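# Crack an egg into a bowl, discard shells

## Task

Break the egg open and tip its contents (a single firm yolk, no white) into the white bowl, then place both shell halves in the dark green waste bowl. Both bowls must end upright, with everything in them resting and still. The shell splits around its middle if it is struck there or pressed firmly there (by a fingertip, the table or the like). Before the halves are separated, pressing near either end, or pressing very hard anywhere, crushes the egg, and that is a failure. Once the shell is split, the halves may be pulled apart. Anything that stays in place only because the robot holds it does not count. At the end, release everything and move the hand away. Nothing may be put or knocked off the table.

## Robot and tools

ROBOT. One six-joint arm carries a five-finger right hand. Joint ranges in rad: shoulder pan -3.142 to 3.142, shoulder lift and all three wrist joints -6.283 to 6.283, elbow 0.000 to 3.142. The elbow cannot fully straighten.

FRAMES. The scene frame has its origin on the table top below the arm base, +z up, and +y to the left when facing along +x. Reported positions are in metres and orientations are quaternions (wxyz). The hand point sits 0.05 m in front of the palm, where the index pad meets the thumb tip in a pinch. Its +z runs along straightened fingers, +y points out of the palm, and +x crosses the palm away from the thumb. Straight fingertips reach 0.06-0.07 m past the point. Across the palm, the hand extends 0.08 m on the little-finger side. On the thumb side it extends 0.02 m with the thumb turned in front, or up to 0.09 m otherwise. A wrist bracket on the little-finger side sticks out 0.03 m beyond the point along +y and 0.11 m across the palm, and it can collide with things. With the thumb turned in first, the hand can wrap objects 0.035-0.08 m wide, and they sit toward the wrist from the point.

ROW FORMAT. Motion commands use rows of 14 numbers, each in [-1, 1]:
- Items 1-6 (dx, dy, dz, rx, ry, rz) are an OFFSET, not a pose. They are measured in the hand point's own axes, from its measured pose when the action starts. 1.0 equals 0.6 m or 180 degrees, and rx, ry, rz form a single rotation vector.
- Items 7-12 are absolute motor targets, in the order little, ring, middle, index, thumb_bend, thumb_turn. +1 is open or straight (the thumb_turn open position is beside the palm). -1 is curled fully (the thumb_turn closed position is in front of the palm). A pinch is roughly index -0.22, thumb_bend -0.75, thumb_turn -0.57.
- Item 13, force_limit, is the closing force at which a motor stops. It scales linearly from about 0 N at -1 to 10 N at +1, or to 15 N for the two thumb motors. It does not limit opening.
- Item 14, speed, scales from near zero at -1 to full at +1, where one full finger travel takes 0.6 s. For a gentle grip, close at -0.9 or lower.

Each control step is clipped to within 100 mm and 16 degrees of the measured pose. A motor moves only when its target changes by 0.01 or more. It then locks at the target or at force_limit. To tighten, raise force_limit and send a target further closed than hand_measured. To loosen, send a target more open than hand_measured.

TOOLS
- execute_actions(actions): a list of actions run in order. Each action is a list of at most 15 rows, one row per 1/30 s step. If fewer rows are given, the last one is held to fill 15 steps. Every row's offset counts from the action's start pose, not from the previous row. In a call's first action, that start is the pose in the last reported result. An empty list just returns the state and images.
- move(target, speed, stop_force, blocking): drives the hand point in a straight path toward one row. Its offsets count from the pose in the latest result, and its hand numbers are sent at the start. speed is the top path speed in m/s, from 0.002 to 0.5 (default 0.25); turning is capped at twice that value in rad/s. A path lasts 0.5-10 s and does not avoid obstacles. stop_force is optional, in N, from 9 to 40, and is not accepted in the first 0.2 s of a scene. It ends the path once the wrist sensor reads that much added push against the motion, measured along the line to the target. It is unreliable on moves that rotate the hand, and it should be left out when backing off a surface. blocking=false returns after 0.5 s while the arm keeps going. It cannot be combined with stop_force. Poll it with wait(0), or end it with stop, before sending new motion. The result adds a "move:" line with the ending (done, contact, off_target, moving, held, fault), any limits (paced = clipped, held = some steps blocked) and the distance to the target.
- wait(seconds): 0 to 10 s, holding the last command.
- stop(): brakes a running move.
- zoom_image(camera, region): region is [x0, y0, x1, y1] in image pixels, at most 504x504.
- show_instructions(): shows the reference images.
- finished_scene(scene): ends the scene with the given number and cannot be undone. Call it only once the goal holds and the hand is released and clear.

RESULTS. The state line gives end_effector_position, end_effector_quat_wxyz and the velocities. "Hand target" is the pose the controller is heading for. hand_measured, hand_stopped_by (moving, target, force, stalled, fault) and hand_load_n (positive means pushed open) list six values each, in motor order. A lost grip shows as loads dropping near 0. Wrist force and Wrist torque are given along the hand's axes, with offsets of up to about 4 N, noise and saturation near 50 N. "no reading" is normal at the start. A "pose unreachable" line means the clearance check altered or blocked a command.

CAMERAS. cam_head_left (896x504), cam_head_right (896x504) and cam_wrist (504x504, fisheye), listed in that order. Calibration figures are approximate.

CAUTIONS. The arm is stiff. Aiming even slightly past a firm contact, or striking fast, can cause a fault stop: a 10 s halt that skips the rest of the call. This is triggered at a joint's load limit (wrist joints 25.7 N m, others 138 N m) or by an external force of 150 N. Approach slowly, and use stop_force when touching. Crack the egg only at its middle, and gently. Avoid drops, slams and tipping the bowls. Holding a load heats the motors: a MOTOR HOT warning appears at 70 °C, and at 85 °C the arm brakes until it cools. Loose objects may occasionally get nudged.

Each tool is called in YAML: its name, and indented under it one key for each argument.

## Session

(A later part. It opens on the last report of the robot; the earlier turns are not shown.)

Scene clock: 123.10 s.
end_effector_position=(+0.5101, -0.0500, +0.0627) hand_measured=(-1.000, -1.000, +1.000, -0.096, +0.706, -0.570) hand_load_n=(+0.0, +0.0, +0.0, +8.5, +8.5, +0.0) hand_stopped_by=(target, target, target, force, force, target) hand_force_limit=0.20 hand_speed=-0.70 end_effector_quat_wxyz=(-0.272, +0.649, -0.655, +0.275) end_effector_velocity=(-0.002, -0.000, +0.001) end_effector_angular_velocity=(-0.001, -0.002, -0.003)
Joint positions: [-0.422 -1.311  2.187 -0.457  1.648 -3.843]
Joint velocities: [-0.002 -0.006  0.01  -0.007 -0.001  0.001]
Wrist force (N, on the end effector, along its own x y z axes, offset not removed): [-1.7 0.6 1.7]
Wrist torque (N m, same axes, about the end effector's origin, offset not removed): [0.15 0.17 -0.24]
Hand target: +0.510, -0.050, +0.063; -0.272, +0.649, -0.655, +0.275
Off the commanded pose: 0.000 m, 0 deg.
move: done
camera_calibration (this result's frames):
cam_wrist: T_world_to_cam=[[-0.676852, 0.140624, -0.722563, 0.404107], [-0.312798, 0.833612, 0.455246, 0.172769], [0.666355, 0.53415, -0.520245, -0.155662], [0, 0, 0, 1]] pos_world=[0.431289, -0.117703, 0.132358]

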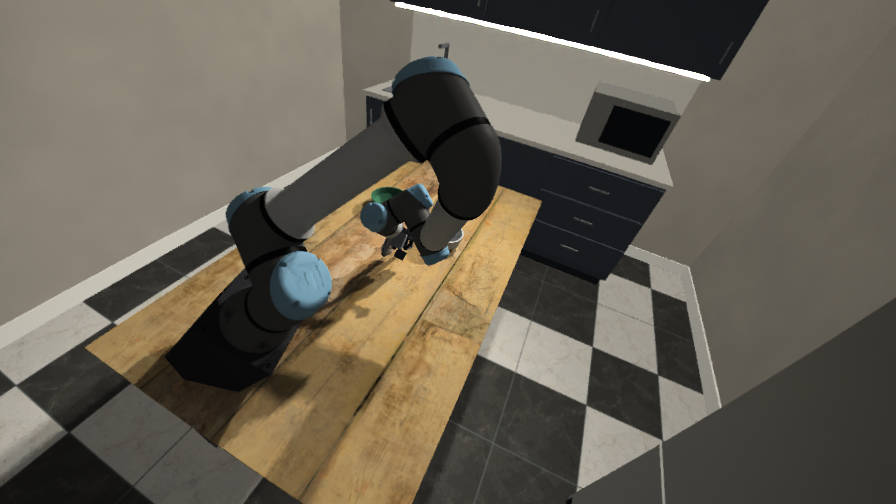

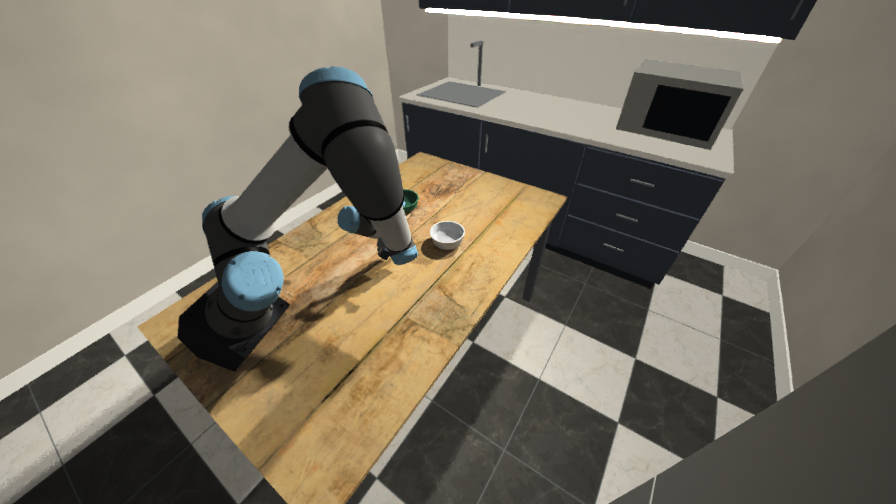

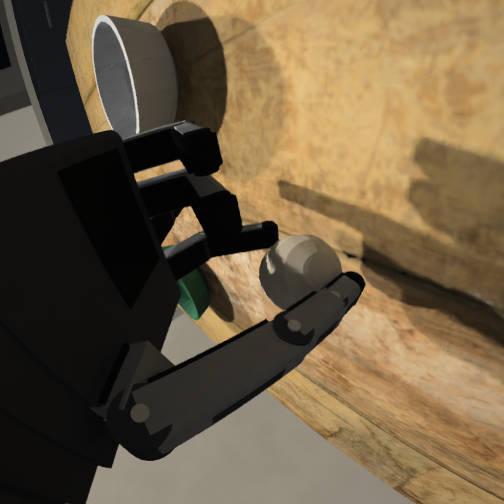

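move:
  target: [0,0.041,0.041,0,0,0,-1,-1,1,-0.3,-0.75,-0.57,0.2,-0.7]
  speed: 0.04

execute_actions:
  actions:
    - [[0,0,0,0,0,0,-1,-1,1,0.2,0.95,-0.57,0.2,-0.3]]
    - [[0,0,0,0,0,0,-1,-1,1,0.2,0.95,-0.57,0.2,-0.3]]
    - [[0,0,0,0,0,0,-1,-1,1,0.2,0.95,-0.57,0.2,-0.3]]

move:
  target: [0,-0.08,-0.08,0,0,0,-1,-1,1,0.2,0.95,-0.57,0.2,-0.3]
  speed: 0.1

Scene clock: 136.93 s.
end_effector_position=(+0.5104, -0.0499, +0.0283) hand_measured=(-1.000, -1.000, +1.000, -0.096, +0.706, -0.570) hand_load_n=(+0.0, +0.0, +0.0, +8.5, +8.5, +0.0) hand_stopped_by=(target, target, target, force, force, target) hand_force_limit=0.20 hand_speed=-0.70 end_effector_quat_wxyz=(-0.272, +0.649, -0.655, +0.275) end_effector_velocity=(+0.001, -0.000, -0.002) end_effector_angular_velocity=(-0.000, -0.001, -0.001)
Joint positions: [-0.475 -1.239  2.187 -0.53   1.599 -3.864]
Joint velocities: [-0.003  0.005 -0.002 -0.005 -0.003 -0.001]
Wrist force (N, on the end effector, along its own x y z axes, offset not removed): [-2.8 -3.5 0.5]
Wrist torque (N m, same axes, about the end effector's origin, offset not removed): [-0.56 0.39 -0.22]
Hand target: +0.510, -0.050, +0.028; -0.272, +0.649, -0.655, +0.275
Off the commanded pose: 0.000 m, 0 deg.
move: done
camera_calibration (this result's frames):
cam_wrist: T_world_to_cam=[[-0.676863, 0.140711, -0.722535, 0.379479], [-0.312758, 0.833583, 0.455326, 0.188509], [0.666363, 0.534172, -0.520213, -0.173805], [0, 0, 0, 1]] pos_world=[0.43163, -0.117693, 0.097938]

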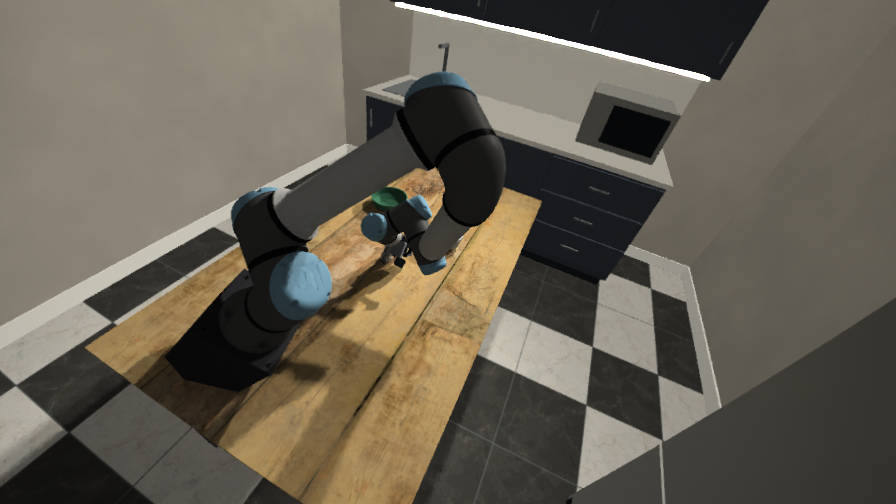

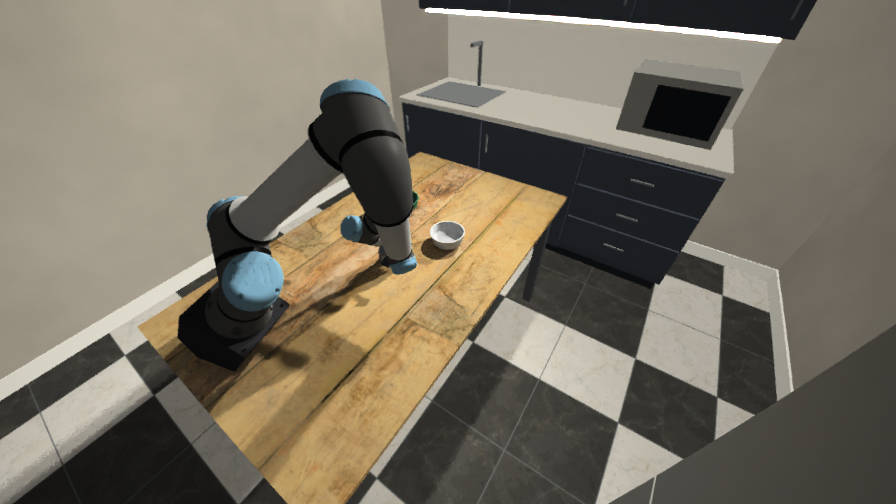

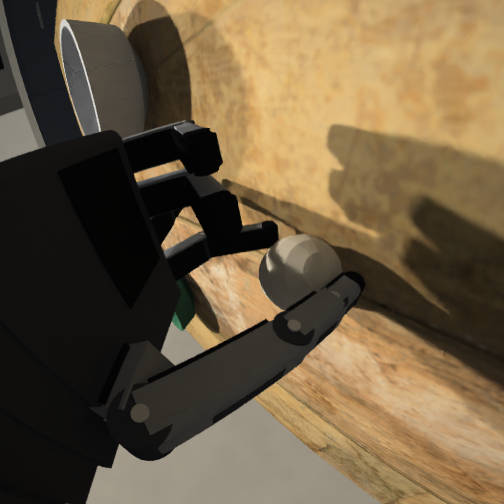

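Scene clock: 138.43 s.
end_effector_position=(+0.5104, -0.0499, +0.0282) hand_measured=(-1.000, -1.000, +1.000, +0.200, +0.950, -0.570) hand_load_n=(+0.0, +0.0, +0.0, +0.0, +0.0, +0.0) hand_stopped_by=(target, target, target, target, target, target) hand_force_limit=0.20 hand_speed=-0.30 end_effector_quat_wxyz=(-0.272, +0.649, -0.655, +0.275) end_effector_velocity=(+0.000, +0.000, +0.000) end_effector_angular_velocity=(+0.000, +0.000, +0.001)
Joint positions: [-0.475 -1.239  2.187 -0.53   1.599 -3.864]
Joint velocities: [ 0.001 -0.001 -0.     0.001  0.     0.   ]
Wrist force (N, on the end effector, along its own x y z axes, offset not removed): [-0.9 -1.1 1.9]
Wrist torque (N m, same axes, about the end effector's origin, offset not removed): [-0.34 0.16 -0.07]
Hand target: +0.510, -0.050, +0.028; -0.272, +0.649, -0.655, +0.275
Off the commanded pose: 0.000 m, 0 deg.
camera_calibration (this result's frames):
cam_wrist: T_world_to_cam=[[-0.676959, 0.140708, -0.722445, 0.379428], [-0.312779, 0.833519, 0.455428, 0.188527], [0.666255, 0.534272, -0.520248, -0.173784], [0, 0, 0, 1]] pos_world=[0.431609, -0.117681, 0.0978442]

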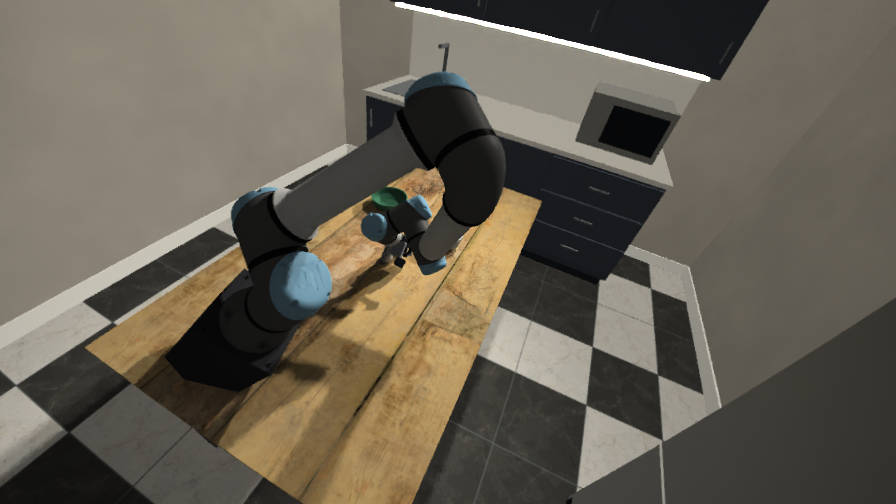

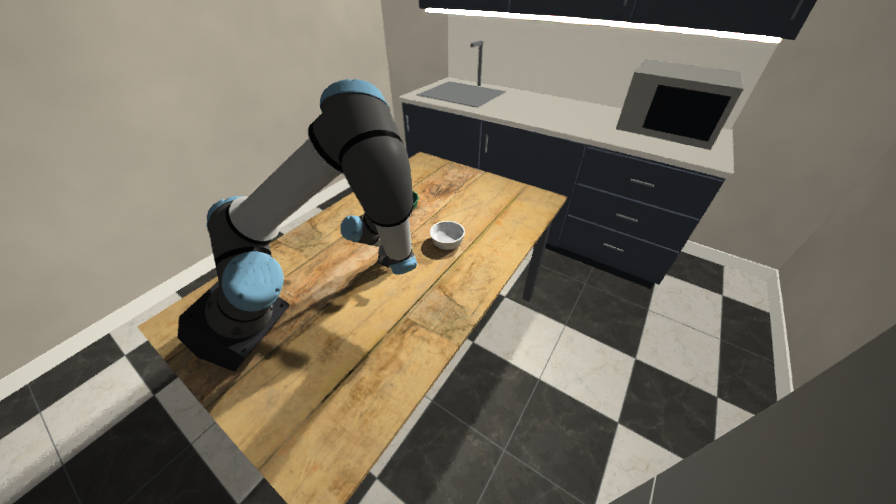

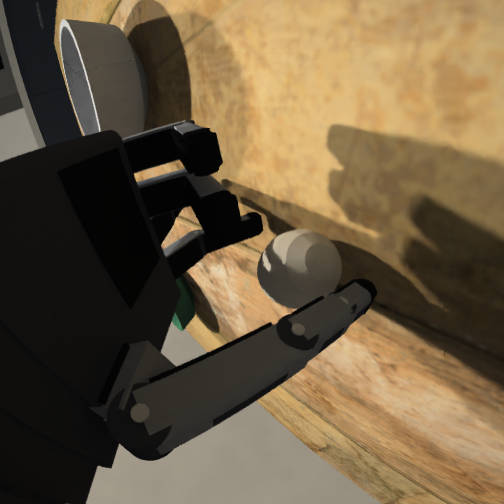

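Scene clock: 139.63 s.
end_effector_position=(+0.5097, -0.0499, +0.0957) hand_measured=(-1.000, -1.000, +1.000, +0.200, +0.950, -0.570) hand_load_n=(+0.0, +0.0, +0.0, +0.0, +0.0, +0.0) hand_stopped_by=(target, target, target, target, target, target) hand_force_limit=0.20 hand_speed=-0.30 end_effector_quat_wxyz=(-0.272, +0.649, -0.655, +0.275) end_effector_velocity=(+0.000, -0.001, +0.002) end_effector_angular_velocity=(-0.001, +0.001, -0.002)
Joint positions: [-0.368 -1.375  2.178 -0.382  1.697 -3.821]
Joint velocities: [ 0.004 -0.005 -0.003  0.007  0.006  0.002]
Wrist force (N, on the end effector, along its own x y z axes, offset not removed): [-0.6 -1.9 0.0]
Wrist torque (N m, same axes, about the end effector's origin, offset not removed): [-0.25 0.24 -0.20]
Hand target: +0.510, -0.050, +0.096; -0.272, +0.649, -0.655, +0.275
Off the commanded pose: 0.000 m, 0 deg.
move: done
camera_calibration (this result's frames):
cam_wrist: T_world_to_cam=[[-0.676905, 0.140536, -0.72253, 0.427657], [-0.312868, 0.833585, 0.455247, 0.157692], [0.666269, 0.534215, -0.520288, -0.138235], [0, 0, 0, 1]] pos_world=[0.430921, -0.117704, 0.165284]

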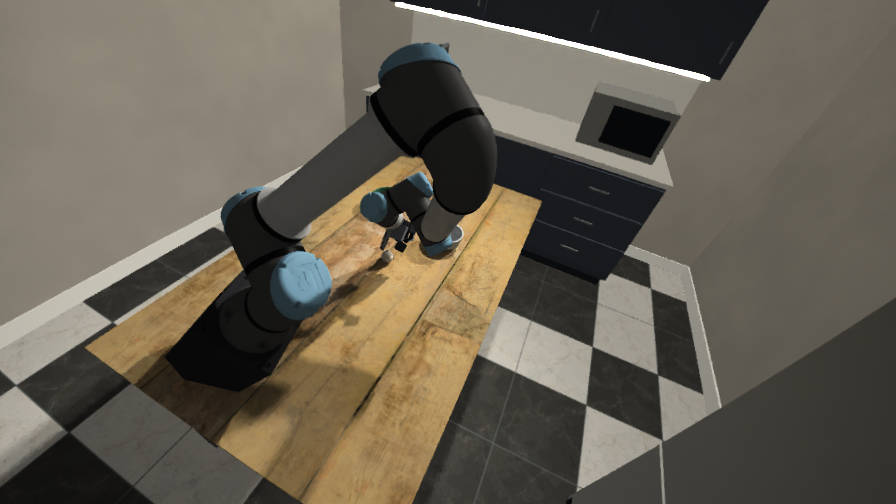

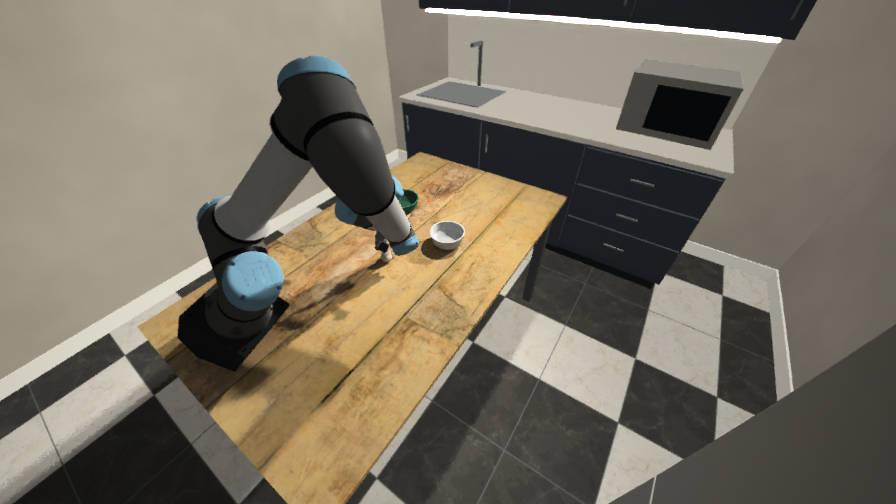

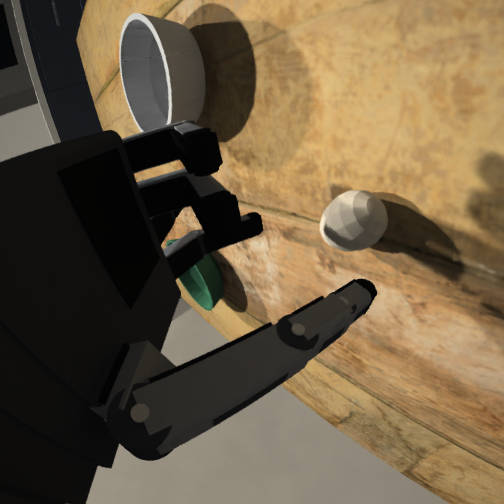

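zoom_image:
  camera: "cam_wrist"
  region: [290,160,420,280]

zoom_image:
  camera: "cam_head_left"
  region: [340,220,440,290]

Region (290, 160, 420, 280) of cam_wrist's 504x504 image, scaled by 3.877, with more detail than that image has; it fills the top 465 rows of this view, and the rest is white.

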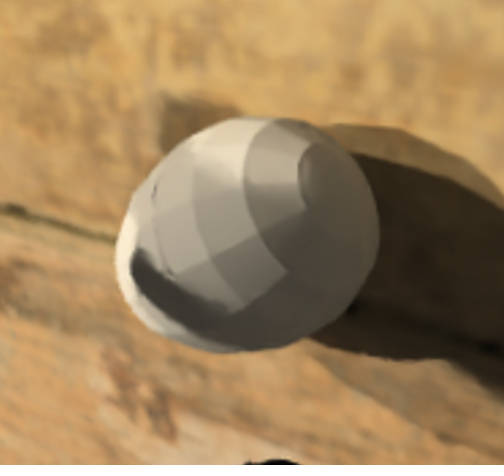

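Region (340, 220, 440, 290) of cam_head_left's 896x504 image, scaled by 5.040, with more detail than that image has; it fills the top 353 rows of this view, and the rest is white.

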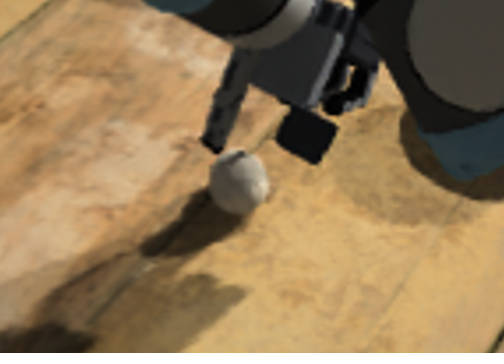

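move:
  target: [-0.133,-0.064,-0.04,-0.25,0,0,-1,-1,-1,1,1,1,0.2,0]
  speed: 0.15

Scene clock: 178.13 s.
end_effector_position=(+0.5202, +0.0295, +0.1397) hand_measured=(-1.000, -1.000, -1.000, +1.000, +1.000, +1.000) hand_load_n=(+0.0, +0.0, +0.0, +0.0, +0.0, +0.0) hand_stopped_by=(target, target, target, target, target, target) hand_force_limit=0.20 hand_speed=0.00 end_effector_quat_wxyz=(-0.004, +0.704, -0.710, +0.005) end_effector_velocity=(+0.000, +0.000, +0.000) end_effector_angular_velocity=(-0.002, +0.016, -0.001)
Joint positions: [-0.025 -0.808  1.325  0.838  2.241 -3.174]
Joint velocities: [ 0.001  0.013 -0.018  0.026  0.003  0.014]
Wrist force (N, on the end effector, along its own x y z axes, offset not removed): [-2.0 -2.5 -2.9]
Wrist torque (N m, same axes, about the end effector's origin, offset not removed): [-0.31 0.43 -0.42]
Hand target: +0.520, +0.030, +0.140; -0.003, +0.704, -0.710, +0.004
Off the commanded pose: 0.000 m, 0 deg.
move: done
camera_calibration (this result's frames):
cam_wrist: T_world_to_cam=[[-0.989166, 0.142849, -0.0338386, 0.521615], [0.101162, 0.830319, 0.54803, -0.153527], [0.106383, 0.53867, -0.835774, 0.170403], [0, 0, 0, 1]] pos_world=[0.513367, -0.0388268, 0.244206]

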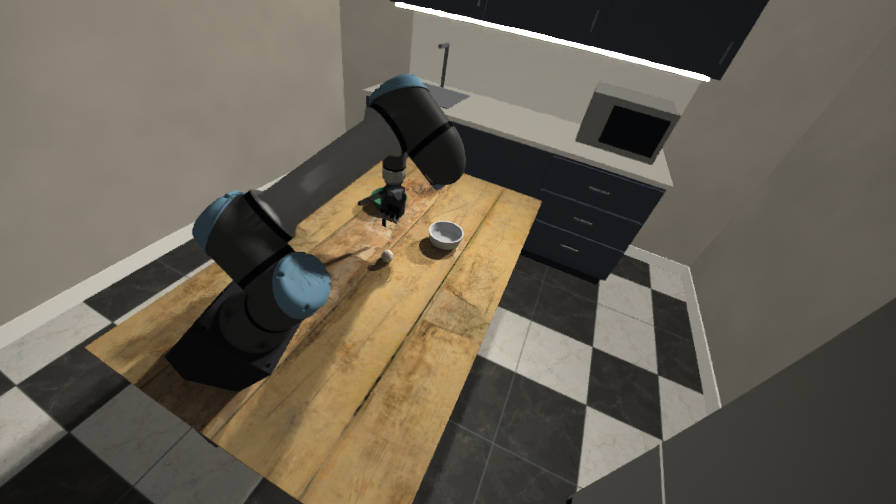

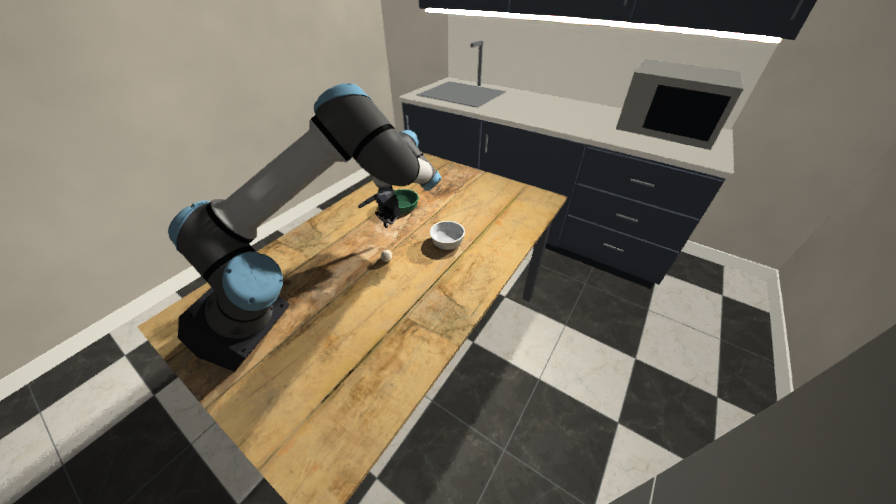

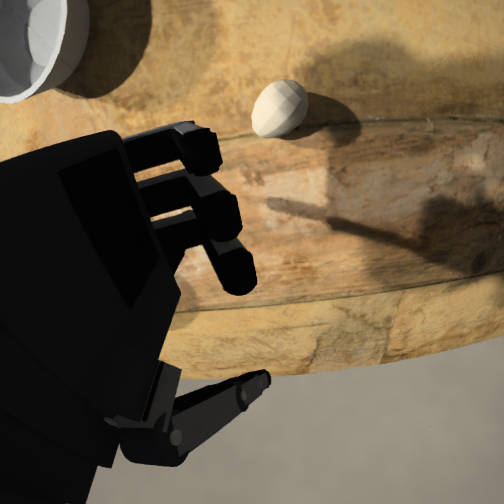

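move:
  target: [0.116,0.135,0.03,0,0,0,-1,-1,-1,1,1,1,0.2,0]
  speed: 0.12

zoom_image:
  camera: "cam_head_left"
  region: [340,200,440,280]

zoom_image:
  camera: "cam_head_right"
  region: [340,200,440,280]

Scene clock: 193.40 s.
end_effector_position=(+0.4390, -0.0392, +0.1208) hand_measured=(-1.000, -1.000, -1.000, +1.000, +1.000, +1.000) hand_load_n=(+0.0, +0.0, +0.0, +0.0, +0.0, +0.0) hand_stopped_by=(target, target, target, target, target, target) hand_force_limit=0.20 hand_speed=0.00 end_effector_quat_wxyz=(-0.004, +0.704, -0.710, +0.005) end_effector_velocity=(-0.001, -0.001, -0.000) end_effector_angular_velocity=(+0.001, -0.005, +0.000)
Joint positions: [-0.176 -1.039  1.665  0.62   2.201 -3.356]
Joint velocities: [-0.003 -0.007  0.008 -0.009 -0.003 -0.007]
Wrist force (N, on the end effector, along its own x y z axes, offset not removed): [1.6 0.3 2.3]
Wrist torque (N m, same axes, about the end effector's origin, offset not removed): [-0.03 -0.49 0.13]
Hand target: +0.439, -0.039, +0.121; -0.004, +0.704, -0.710, +0.005
Off the commanded pose: 0.000 m, 0 deg.
move: done
camera_calibration (this result's frames):
cam_wrist: T_world_to_cam=[[-0.98917, 0.142917, -0.0334168, 0.450375], [0.101434, 0.830219, 0.54813, -0.0781134], [0.106081, 0.538805, -0.835725, 0.20041], [0, 0, 0, 1]] pos_world=[0.432161, -0.107497, 0.225354]

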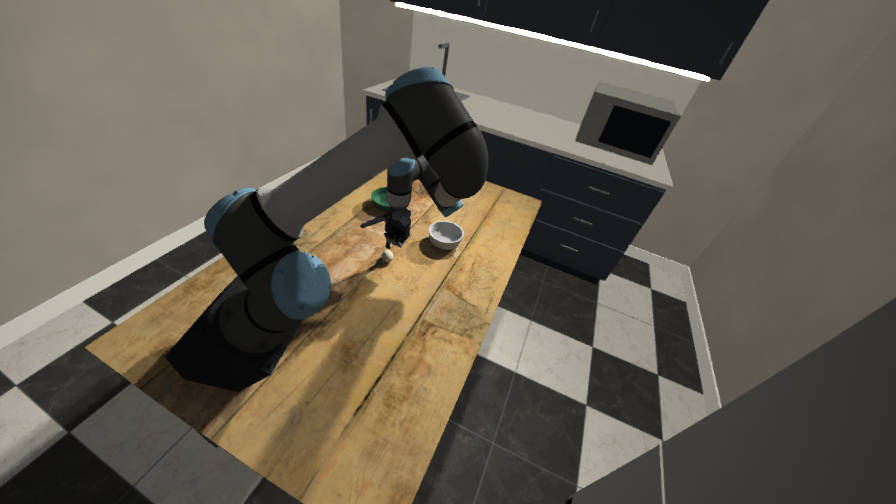

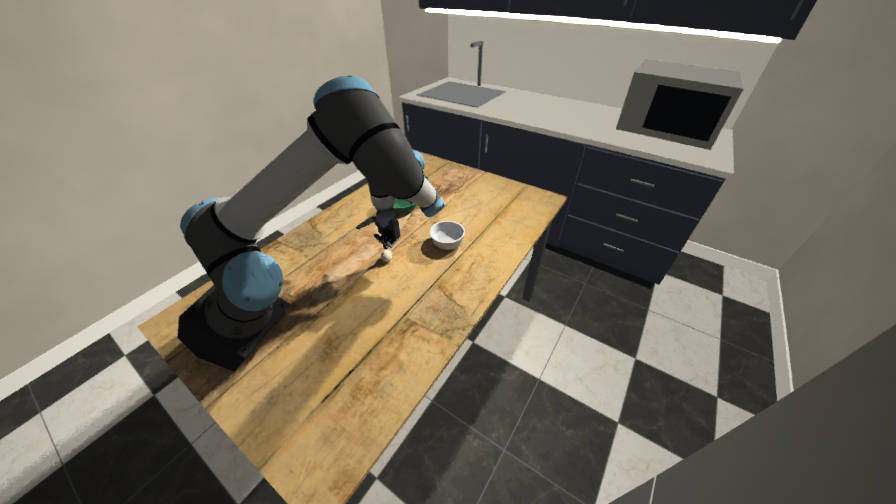

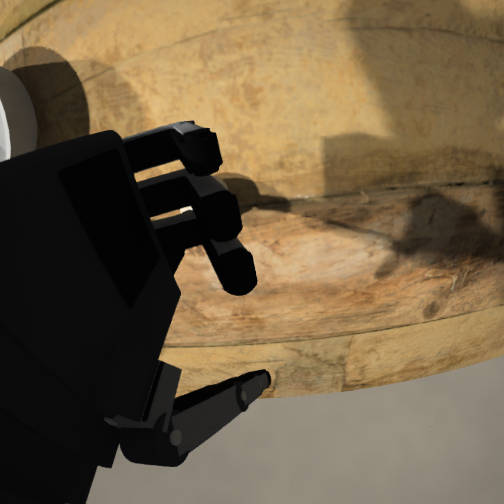

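Region (340, 200, 440, 280) of cam_head_left's 896x504 image, scaled by 5.040, with more detail than that image has; it fills the top 403 rows of this view, and the rest is white.

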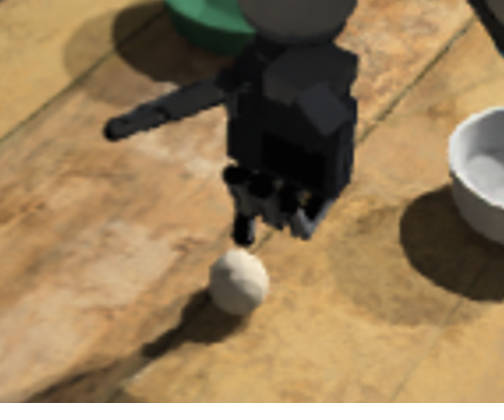

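Region (340, 200, 440, 280) of cam_head_right's 896x504 image, scaled by 5.040, with more detail than that image has; it fills the top 403 rows of this view, and the rest is white.

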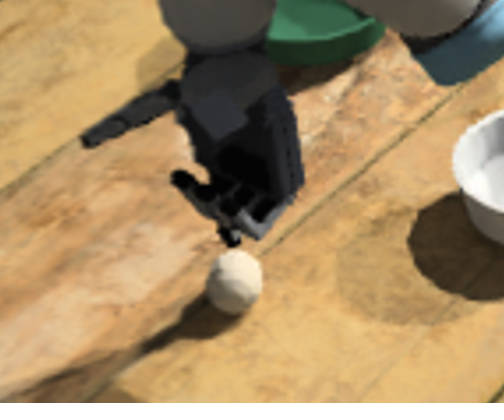

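move:
  target: [0,0,0.045,0,0,0,-1,-1,-1,1,1,1,0.2,0]
  speed: 0.006
  stop_force: 9

zoom_image:
  camera: "cam_head_left"
  region: [340,200,440,280]

zoom_image:
  camera: "cam_head_right"
  region: [340,200,440,280]

Scene clock: 207.63 s.
end_effector_position=(+0.4390, -0.0392, +0.1046) hand_measured=(-1.000, -1.000, -1.000, +1.000, +1.000, +1.000) hand_load_n=(+0.0, +0.0, +0.0, +0.0, +0.0, +0.0) hand_stopped_by=(target, target, target, target, target, target) hand_force_limit=0.20 hand_speed=0.00 end_effector_quat_wxyz=(-0.004, +0.704, -0.710, +0.004) end_effector_velocity=(-0.001, +0.001, +0.001) end_effector_angular_velocity=(+0.002, +0.003, -0.000)
Joint positions: [-0.198 -1.022  1.671  0.582  2.193 -3.381]
Joint velocities: [ 0.002 -0.001  0.001  0.005 -0.001  0.005]
Wrist force (N, on the end effector, along its own x y z axes, offset not removed): [-1.5 -3.0 -21.4]
Wrist torque (N m, same axes, about the end effector's origin, offset not removed): [1.26 0.17 -0.02]
Hand target: +0.439, -0.039, +0.105; -0.004, +0.704, -0.710, +0.005
Off the commanded pose: 0.011 m, 0 deg.
move: contact
camera_calibration (this result's frames):
cam_wrist: T_world_to_cam=[[-0.989177, 0.142935, -0.0331542, 0.449837], [0.101566, 0.83007, 0.548333, -0.0692548], [0.105896, 0.53903, -0.835603, 0.186909], [0, 0, 0, 1]] pos_world=[0.432209, -0.10756, 0.20907]

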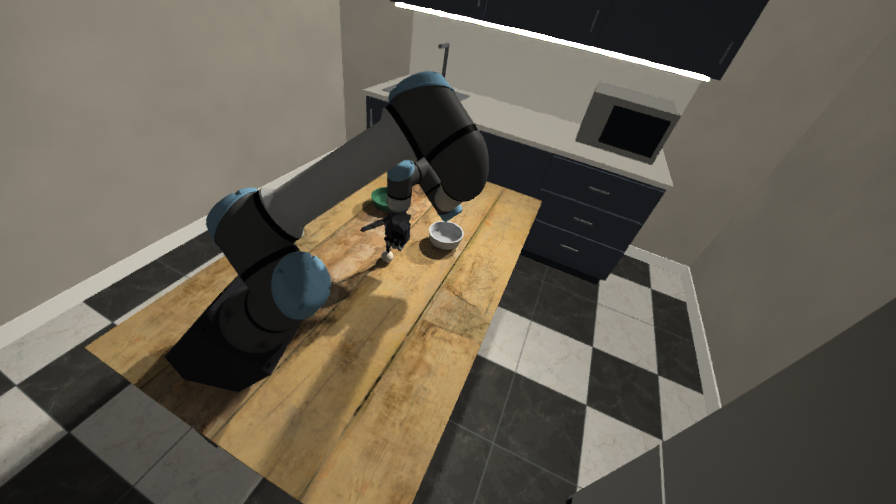

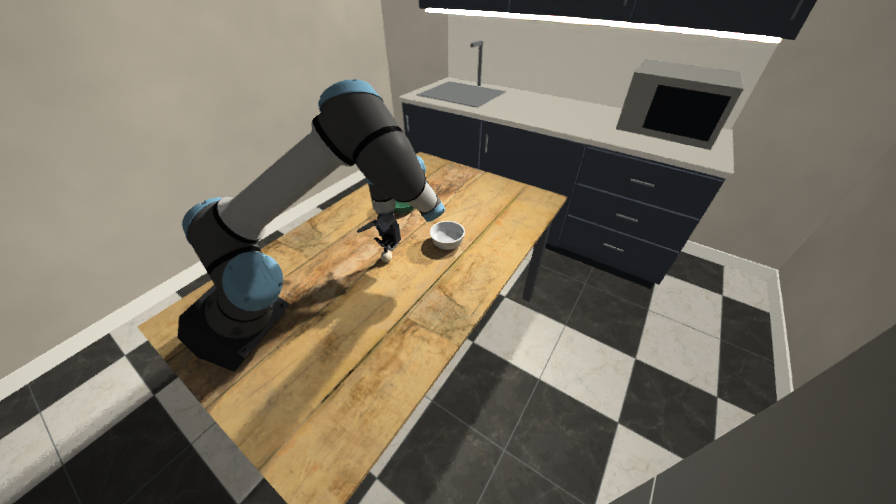

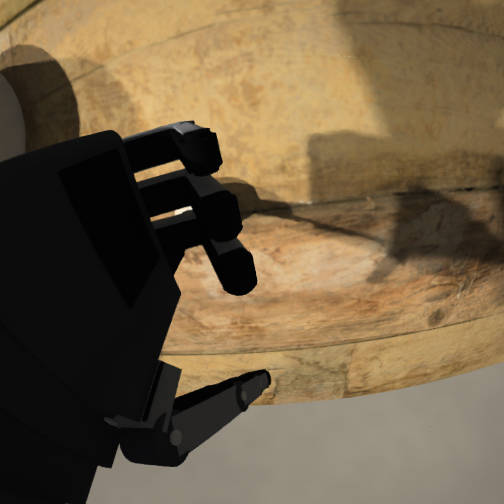

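Region (340, 200, 440, 280) of cam_head_left's 896x504 image, scaled by 5.040, with more detail than that image has; it fills the top 403 rows of this view, and the rest is white.

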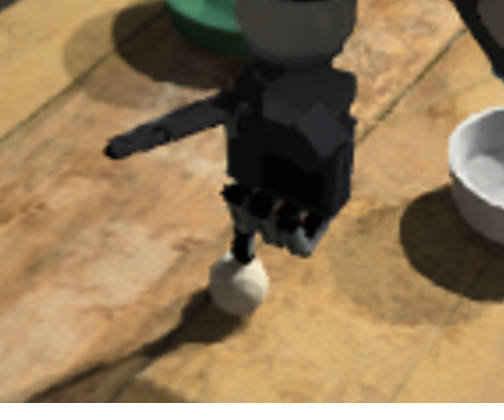

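Region (340, 200, 440, 280) of cam_head_right's 896x504 image, scaled by 5.040, with more detail than that image has; it fills the top 403 rows of this view, and the rest is white.

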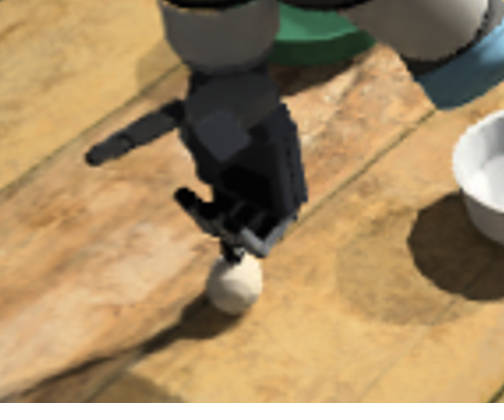

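move:
  target: [0,0,-0.05,0,0,0,-1,-1,-1,1,1,1,0.2,0]
  speed: 0.05

move:
  target: [0,0,0.056,0,0,0,-1,-1,-1,1,1,1,0.2,0]
  speed: 0.1
  stop_force: 30

zoom_image:
  camera: "cam_head_left"
  region: [340,200,440,280]

Scene clock: 221.73 s.
end_effector_position=(+0.4387, -0.0392, +0.1343) hand_measured=(-1.000, -1.000, -1.000, +1.000, +1.000, +1.000) hand_load_n=(+0.0, +0.0, +0.0, +0.0, +0.0, +0.0) hand_stopped_by=(target, target, target, target, target, target) hand_force_limit=0.20 hand_speed=0.00 end_effector_quat_wxyz=(-0.004, +0.704, -0.710, +0.004) end_effector_velocity=(+0.000, +0.001, +0.002) end_effector_angular_velocity=(+0.001, -0.000, +0.001)
Joint positions: [-0.158 -1.053  1.66   0.651  2.206 -3.335]
Joint velocities: [ 0.004 -0.001 -0.002  0.006  0.001  0.004]
Wrist force (N, on the end effector, along its own x y z axes, offset not removed): [-2.3 -1.1 0.9]
Wrist torque (N m, same axes, about the end effector's origin, offset not removed): [-0.19 0.26 -0.19]
Hand target: +0.439, -0.039, +0.135; -0.004, +0.704, -0.710, +0.004
Off the commanded pose: 0.000 m, 0 deg.
move: done
camera_calibration (this result's frames):
cam_wrist: T_world_to_cam=[[-0.989178, 0.142902, -0.0332395, 0.450504], [0.101499, 0.830111, 0.548283, -0.0854492], [0.105943, 0.538976, -0.835632, 0.211741], [0, 0, 0, 1]] pos_world=[0.43187, -0.107569, 0.238762]

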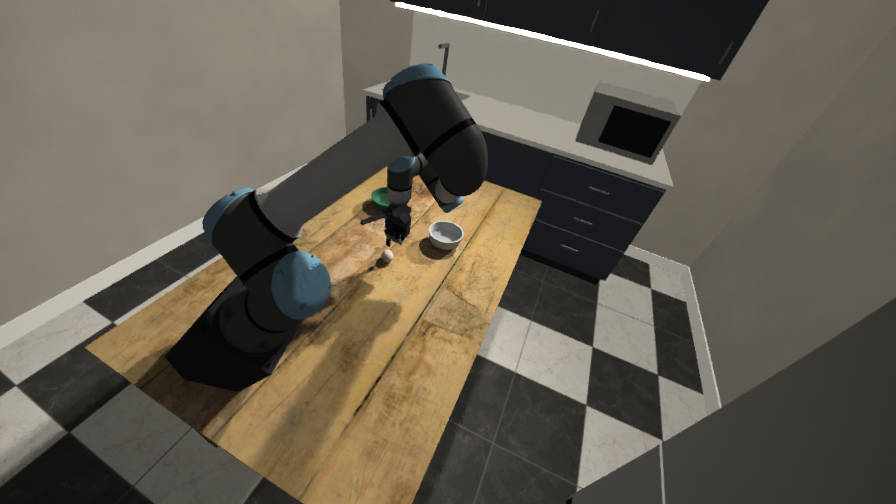

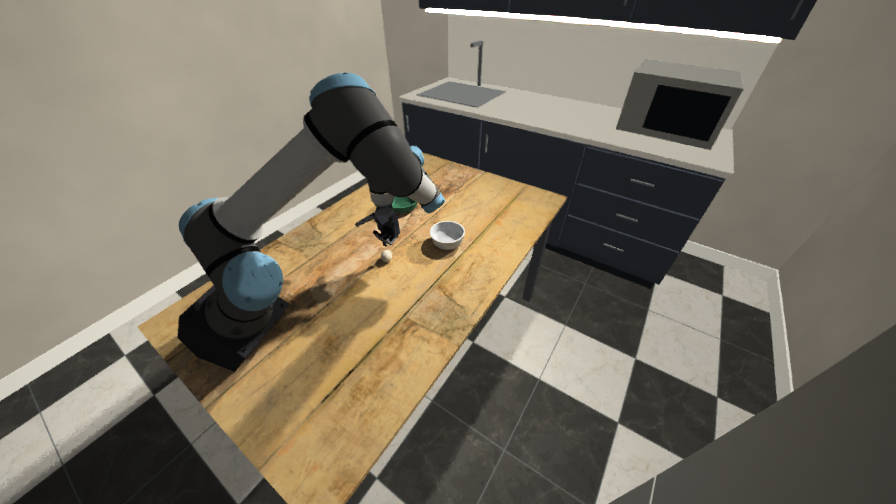

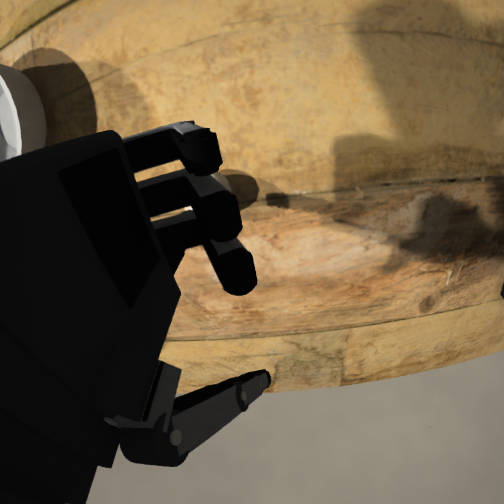

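Scene clock: 222.63 s.
end_effector_position=(+0.4388, -0.0390, +0.1034) hand_measured=(-1.000, -1.000, -1.000, +1.000, +1.000, +1.000) hand_load_n=(+0.0, +0.0, +0.0, +0.5, +0.0, +0.0) hand_stopped_by=(target, target, target, target, target, target) hand_force_limit=0.20 hand_speed=0.00 end_effector_quat_wxyz=(-0.004, +0.704, -0.710, +0.004) end_effector_velocity=(-0.002, -0.001, +0.005) end_effector_angular_velocity=(-0.005, +0.006, -0.001)
Joint positions: [-0.199 -1.021  1.672  0.579  2.193 -3.383]
Joint velocities: [ 0.007 -0.005 -0.001  0.016  0.008  0.012]
Wrist force (N, on the end effector, along its own x y z axes, offset not removed): [1.7 -5.3 -50.0]
Wrist torque (N m, same axes, about the end effector's origin, offset not removed): [3.20 -0.79 0.01]
Hand target: +0.439, -0.039, +0.104; -0.004, +0.704, -0.710, +0.004
Off the commanded pose: 0.003 m, 0 deg.
move: contact
camera_calibration (this result's frames):
cam_wrist: T_world_to_cam=[[-0.9892, 0.142871, -0.0327143, 0.449568], [0.101714, 0.829861, 0.548621, -0.0688325], [0.105531, 0.539369, -0.835431, 0.186048], [0, 0, 0, 1]] pos_world=[0.43208, -0.107457, 0.2079]

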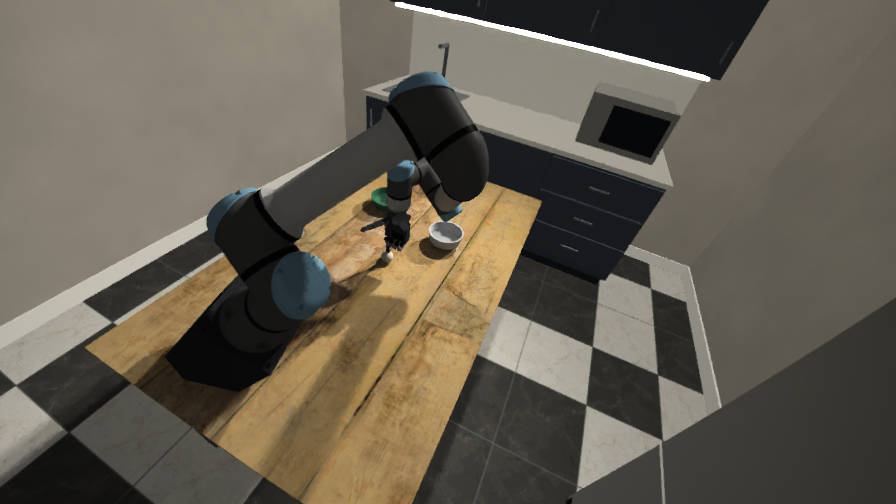

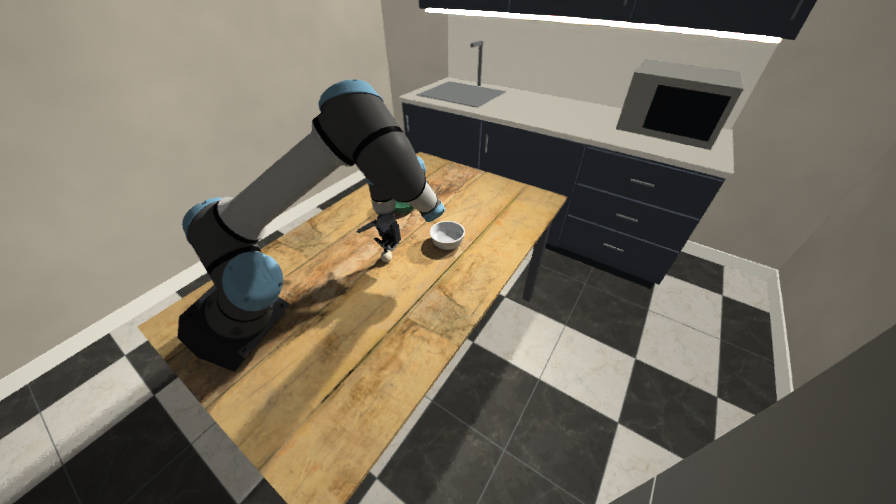

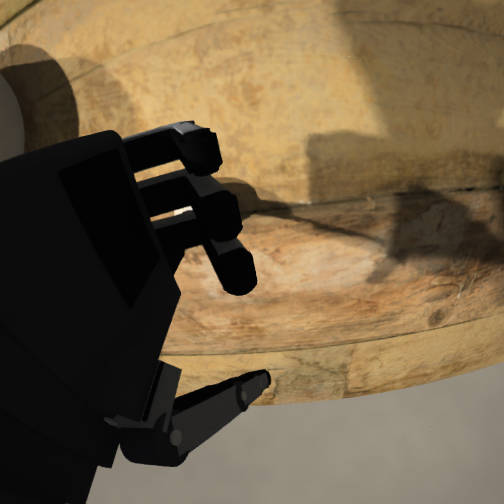

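Region (340, 200, 440, 280) of cam_head_left's 896x504 image, scaled by 5.040, with more detail than that image has; it fills the top 403 rows of this view, and the rest is white.

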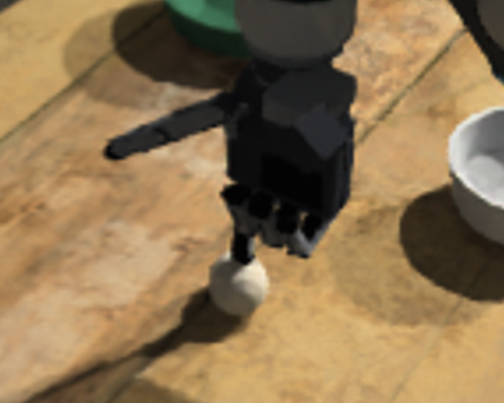

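move:
  target: [-0.116,-0.135,-0.06,0,0,0,-1,-1,-1,1,1,1,0.2,0]
  speed: 0.1

zoom_image:
  camera: "cam_wrist"
  region: [220,60,340,160]

Scene clock: 233.13 s.
end_effector_position=(+0.5198, +0.0296, +0.1402) hand_measured=(-1.000, -1.000, -1.000, +1.000, +1.000, +1.000) hand_load_n=(+0.0, +0.0, +0.0, +0.0, +0.0, +0.0) hand_stopped_by=(target, target, target, target, target, target) hand_force_limit=0.20 hand_speed=0.00 end_effector_quat_wxyz=(-0.004, +0.704, -0.710, +0.004) end_effector_velocity=(+0.002, +0.001, +0.000) end_effector_angular_velocity=(+0.000, +0.004, -0.001)
Joint positions: [-0.024 -0.808  1.326  0.839  2.241 -3.173]
Joint velocities: [ 0.001  0.007 -0.012  0.01   0.     0.005]
Wrist force (N, on the end effector, along its own x y z axes, offset not removed): [-0.8 -0.1 0.1]
Wrist torque (N m, same axes, about the end effector's origin, offset not removed): [0.23 -0.01 -0.24]
Hand target: +0.520, +0.030, +0.140; -0.004, +0.704, -0.710, +0.004
Off the commanded pose: 0.000 m, 0 deg.
move: done
camera_calibration (this result's frames):
cam_wrist: T_world_to_cam=[[-0.989195, 0.142793, -0.033222, 0.521158], [0.101393, 0.830002, 0.548467, -0.154022], [0.105892, 0.539172, -0.835512, 0.171006], [0, 0, 0, 1]] pos_world=[0.513035, -0.0387809, 0.244667]

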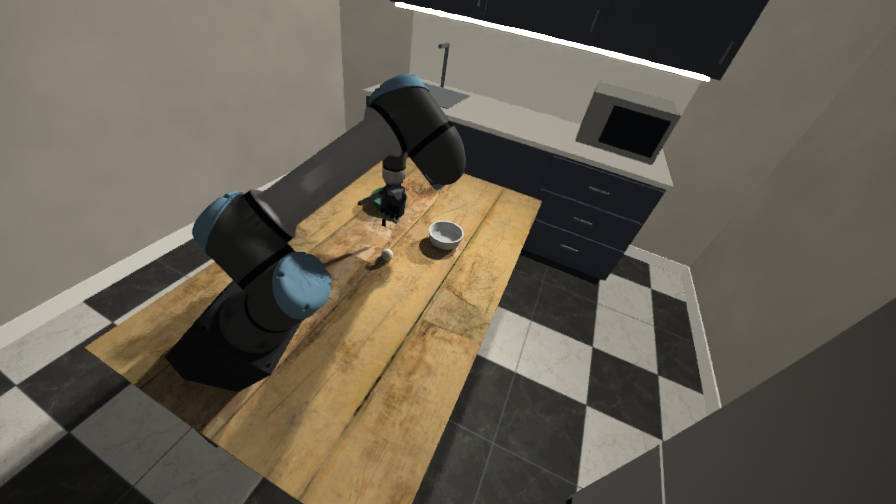

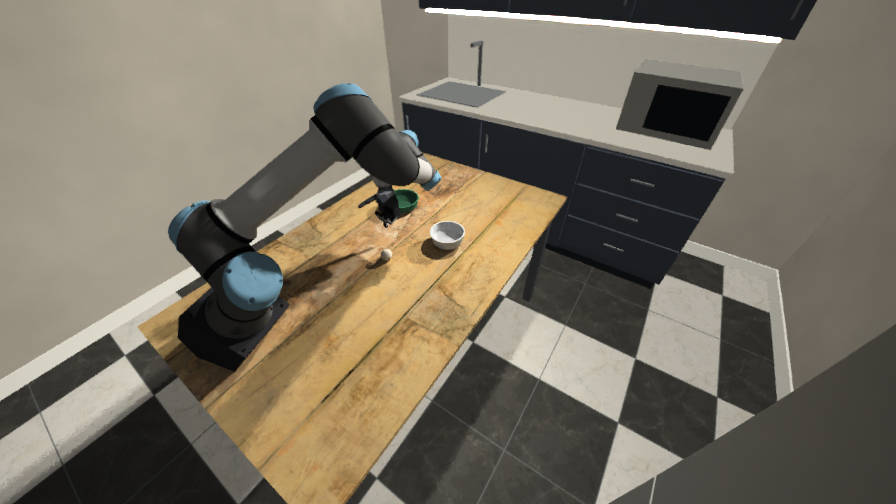

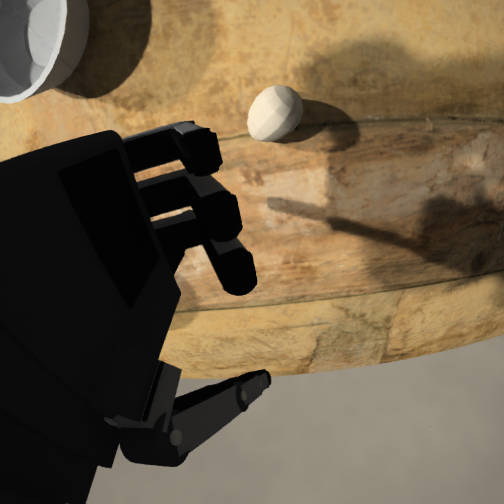

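Region (220, 60, 340, 160) of cam_wrist's 504x504 image, scaled by 4.200, with more detail than that image has.

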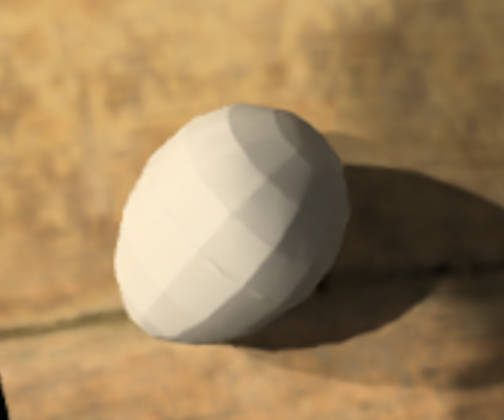

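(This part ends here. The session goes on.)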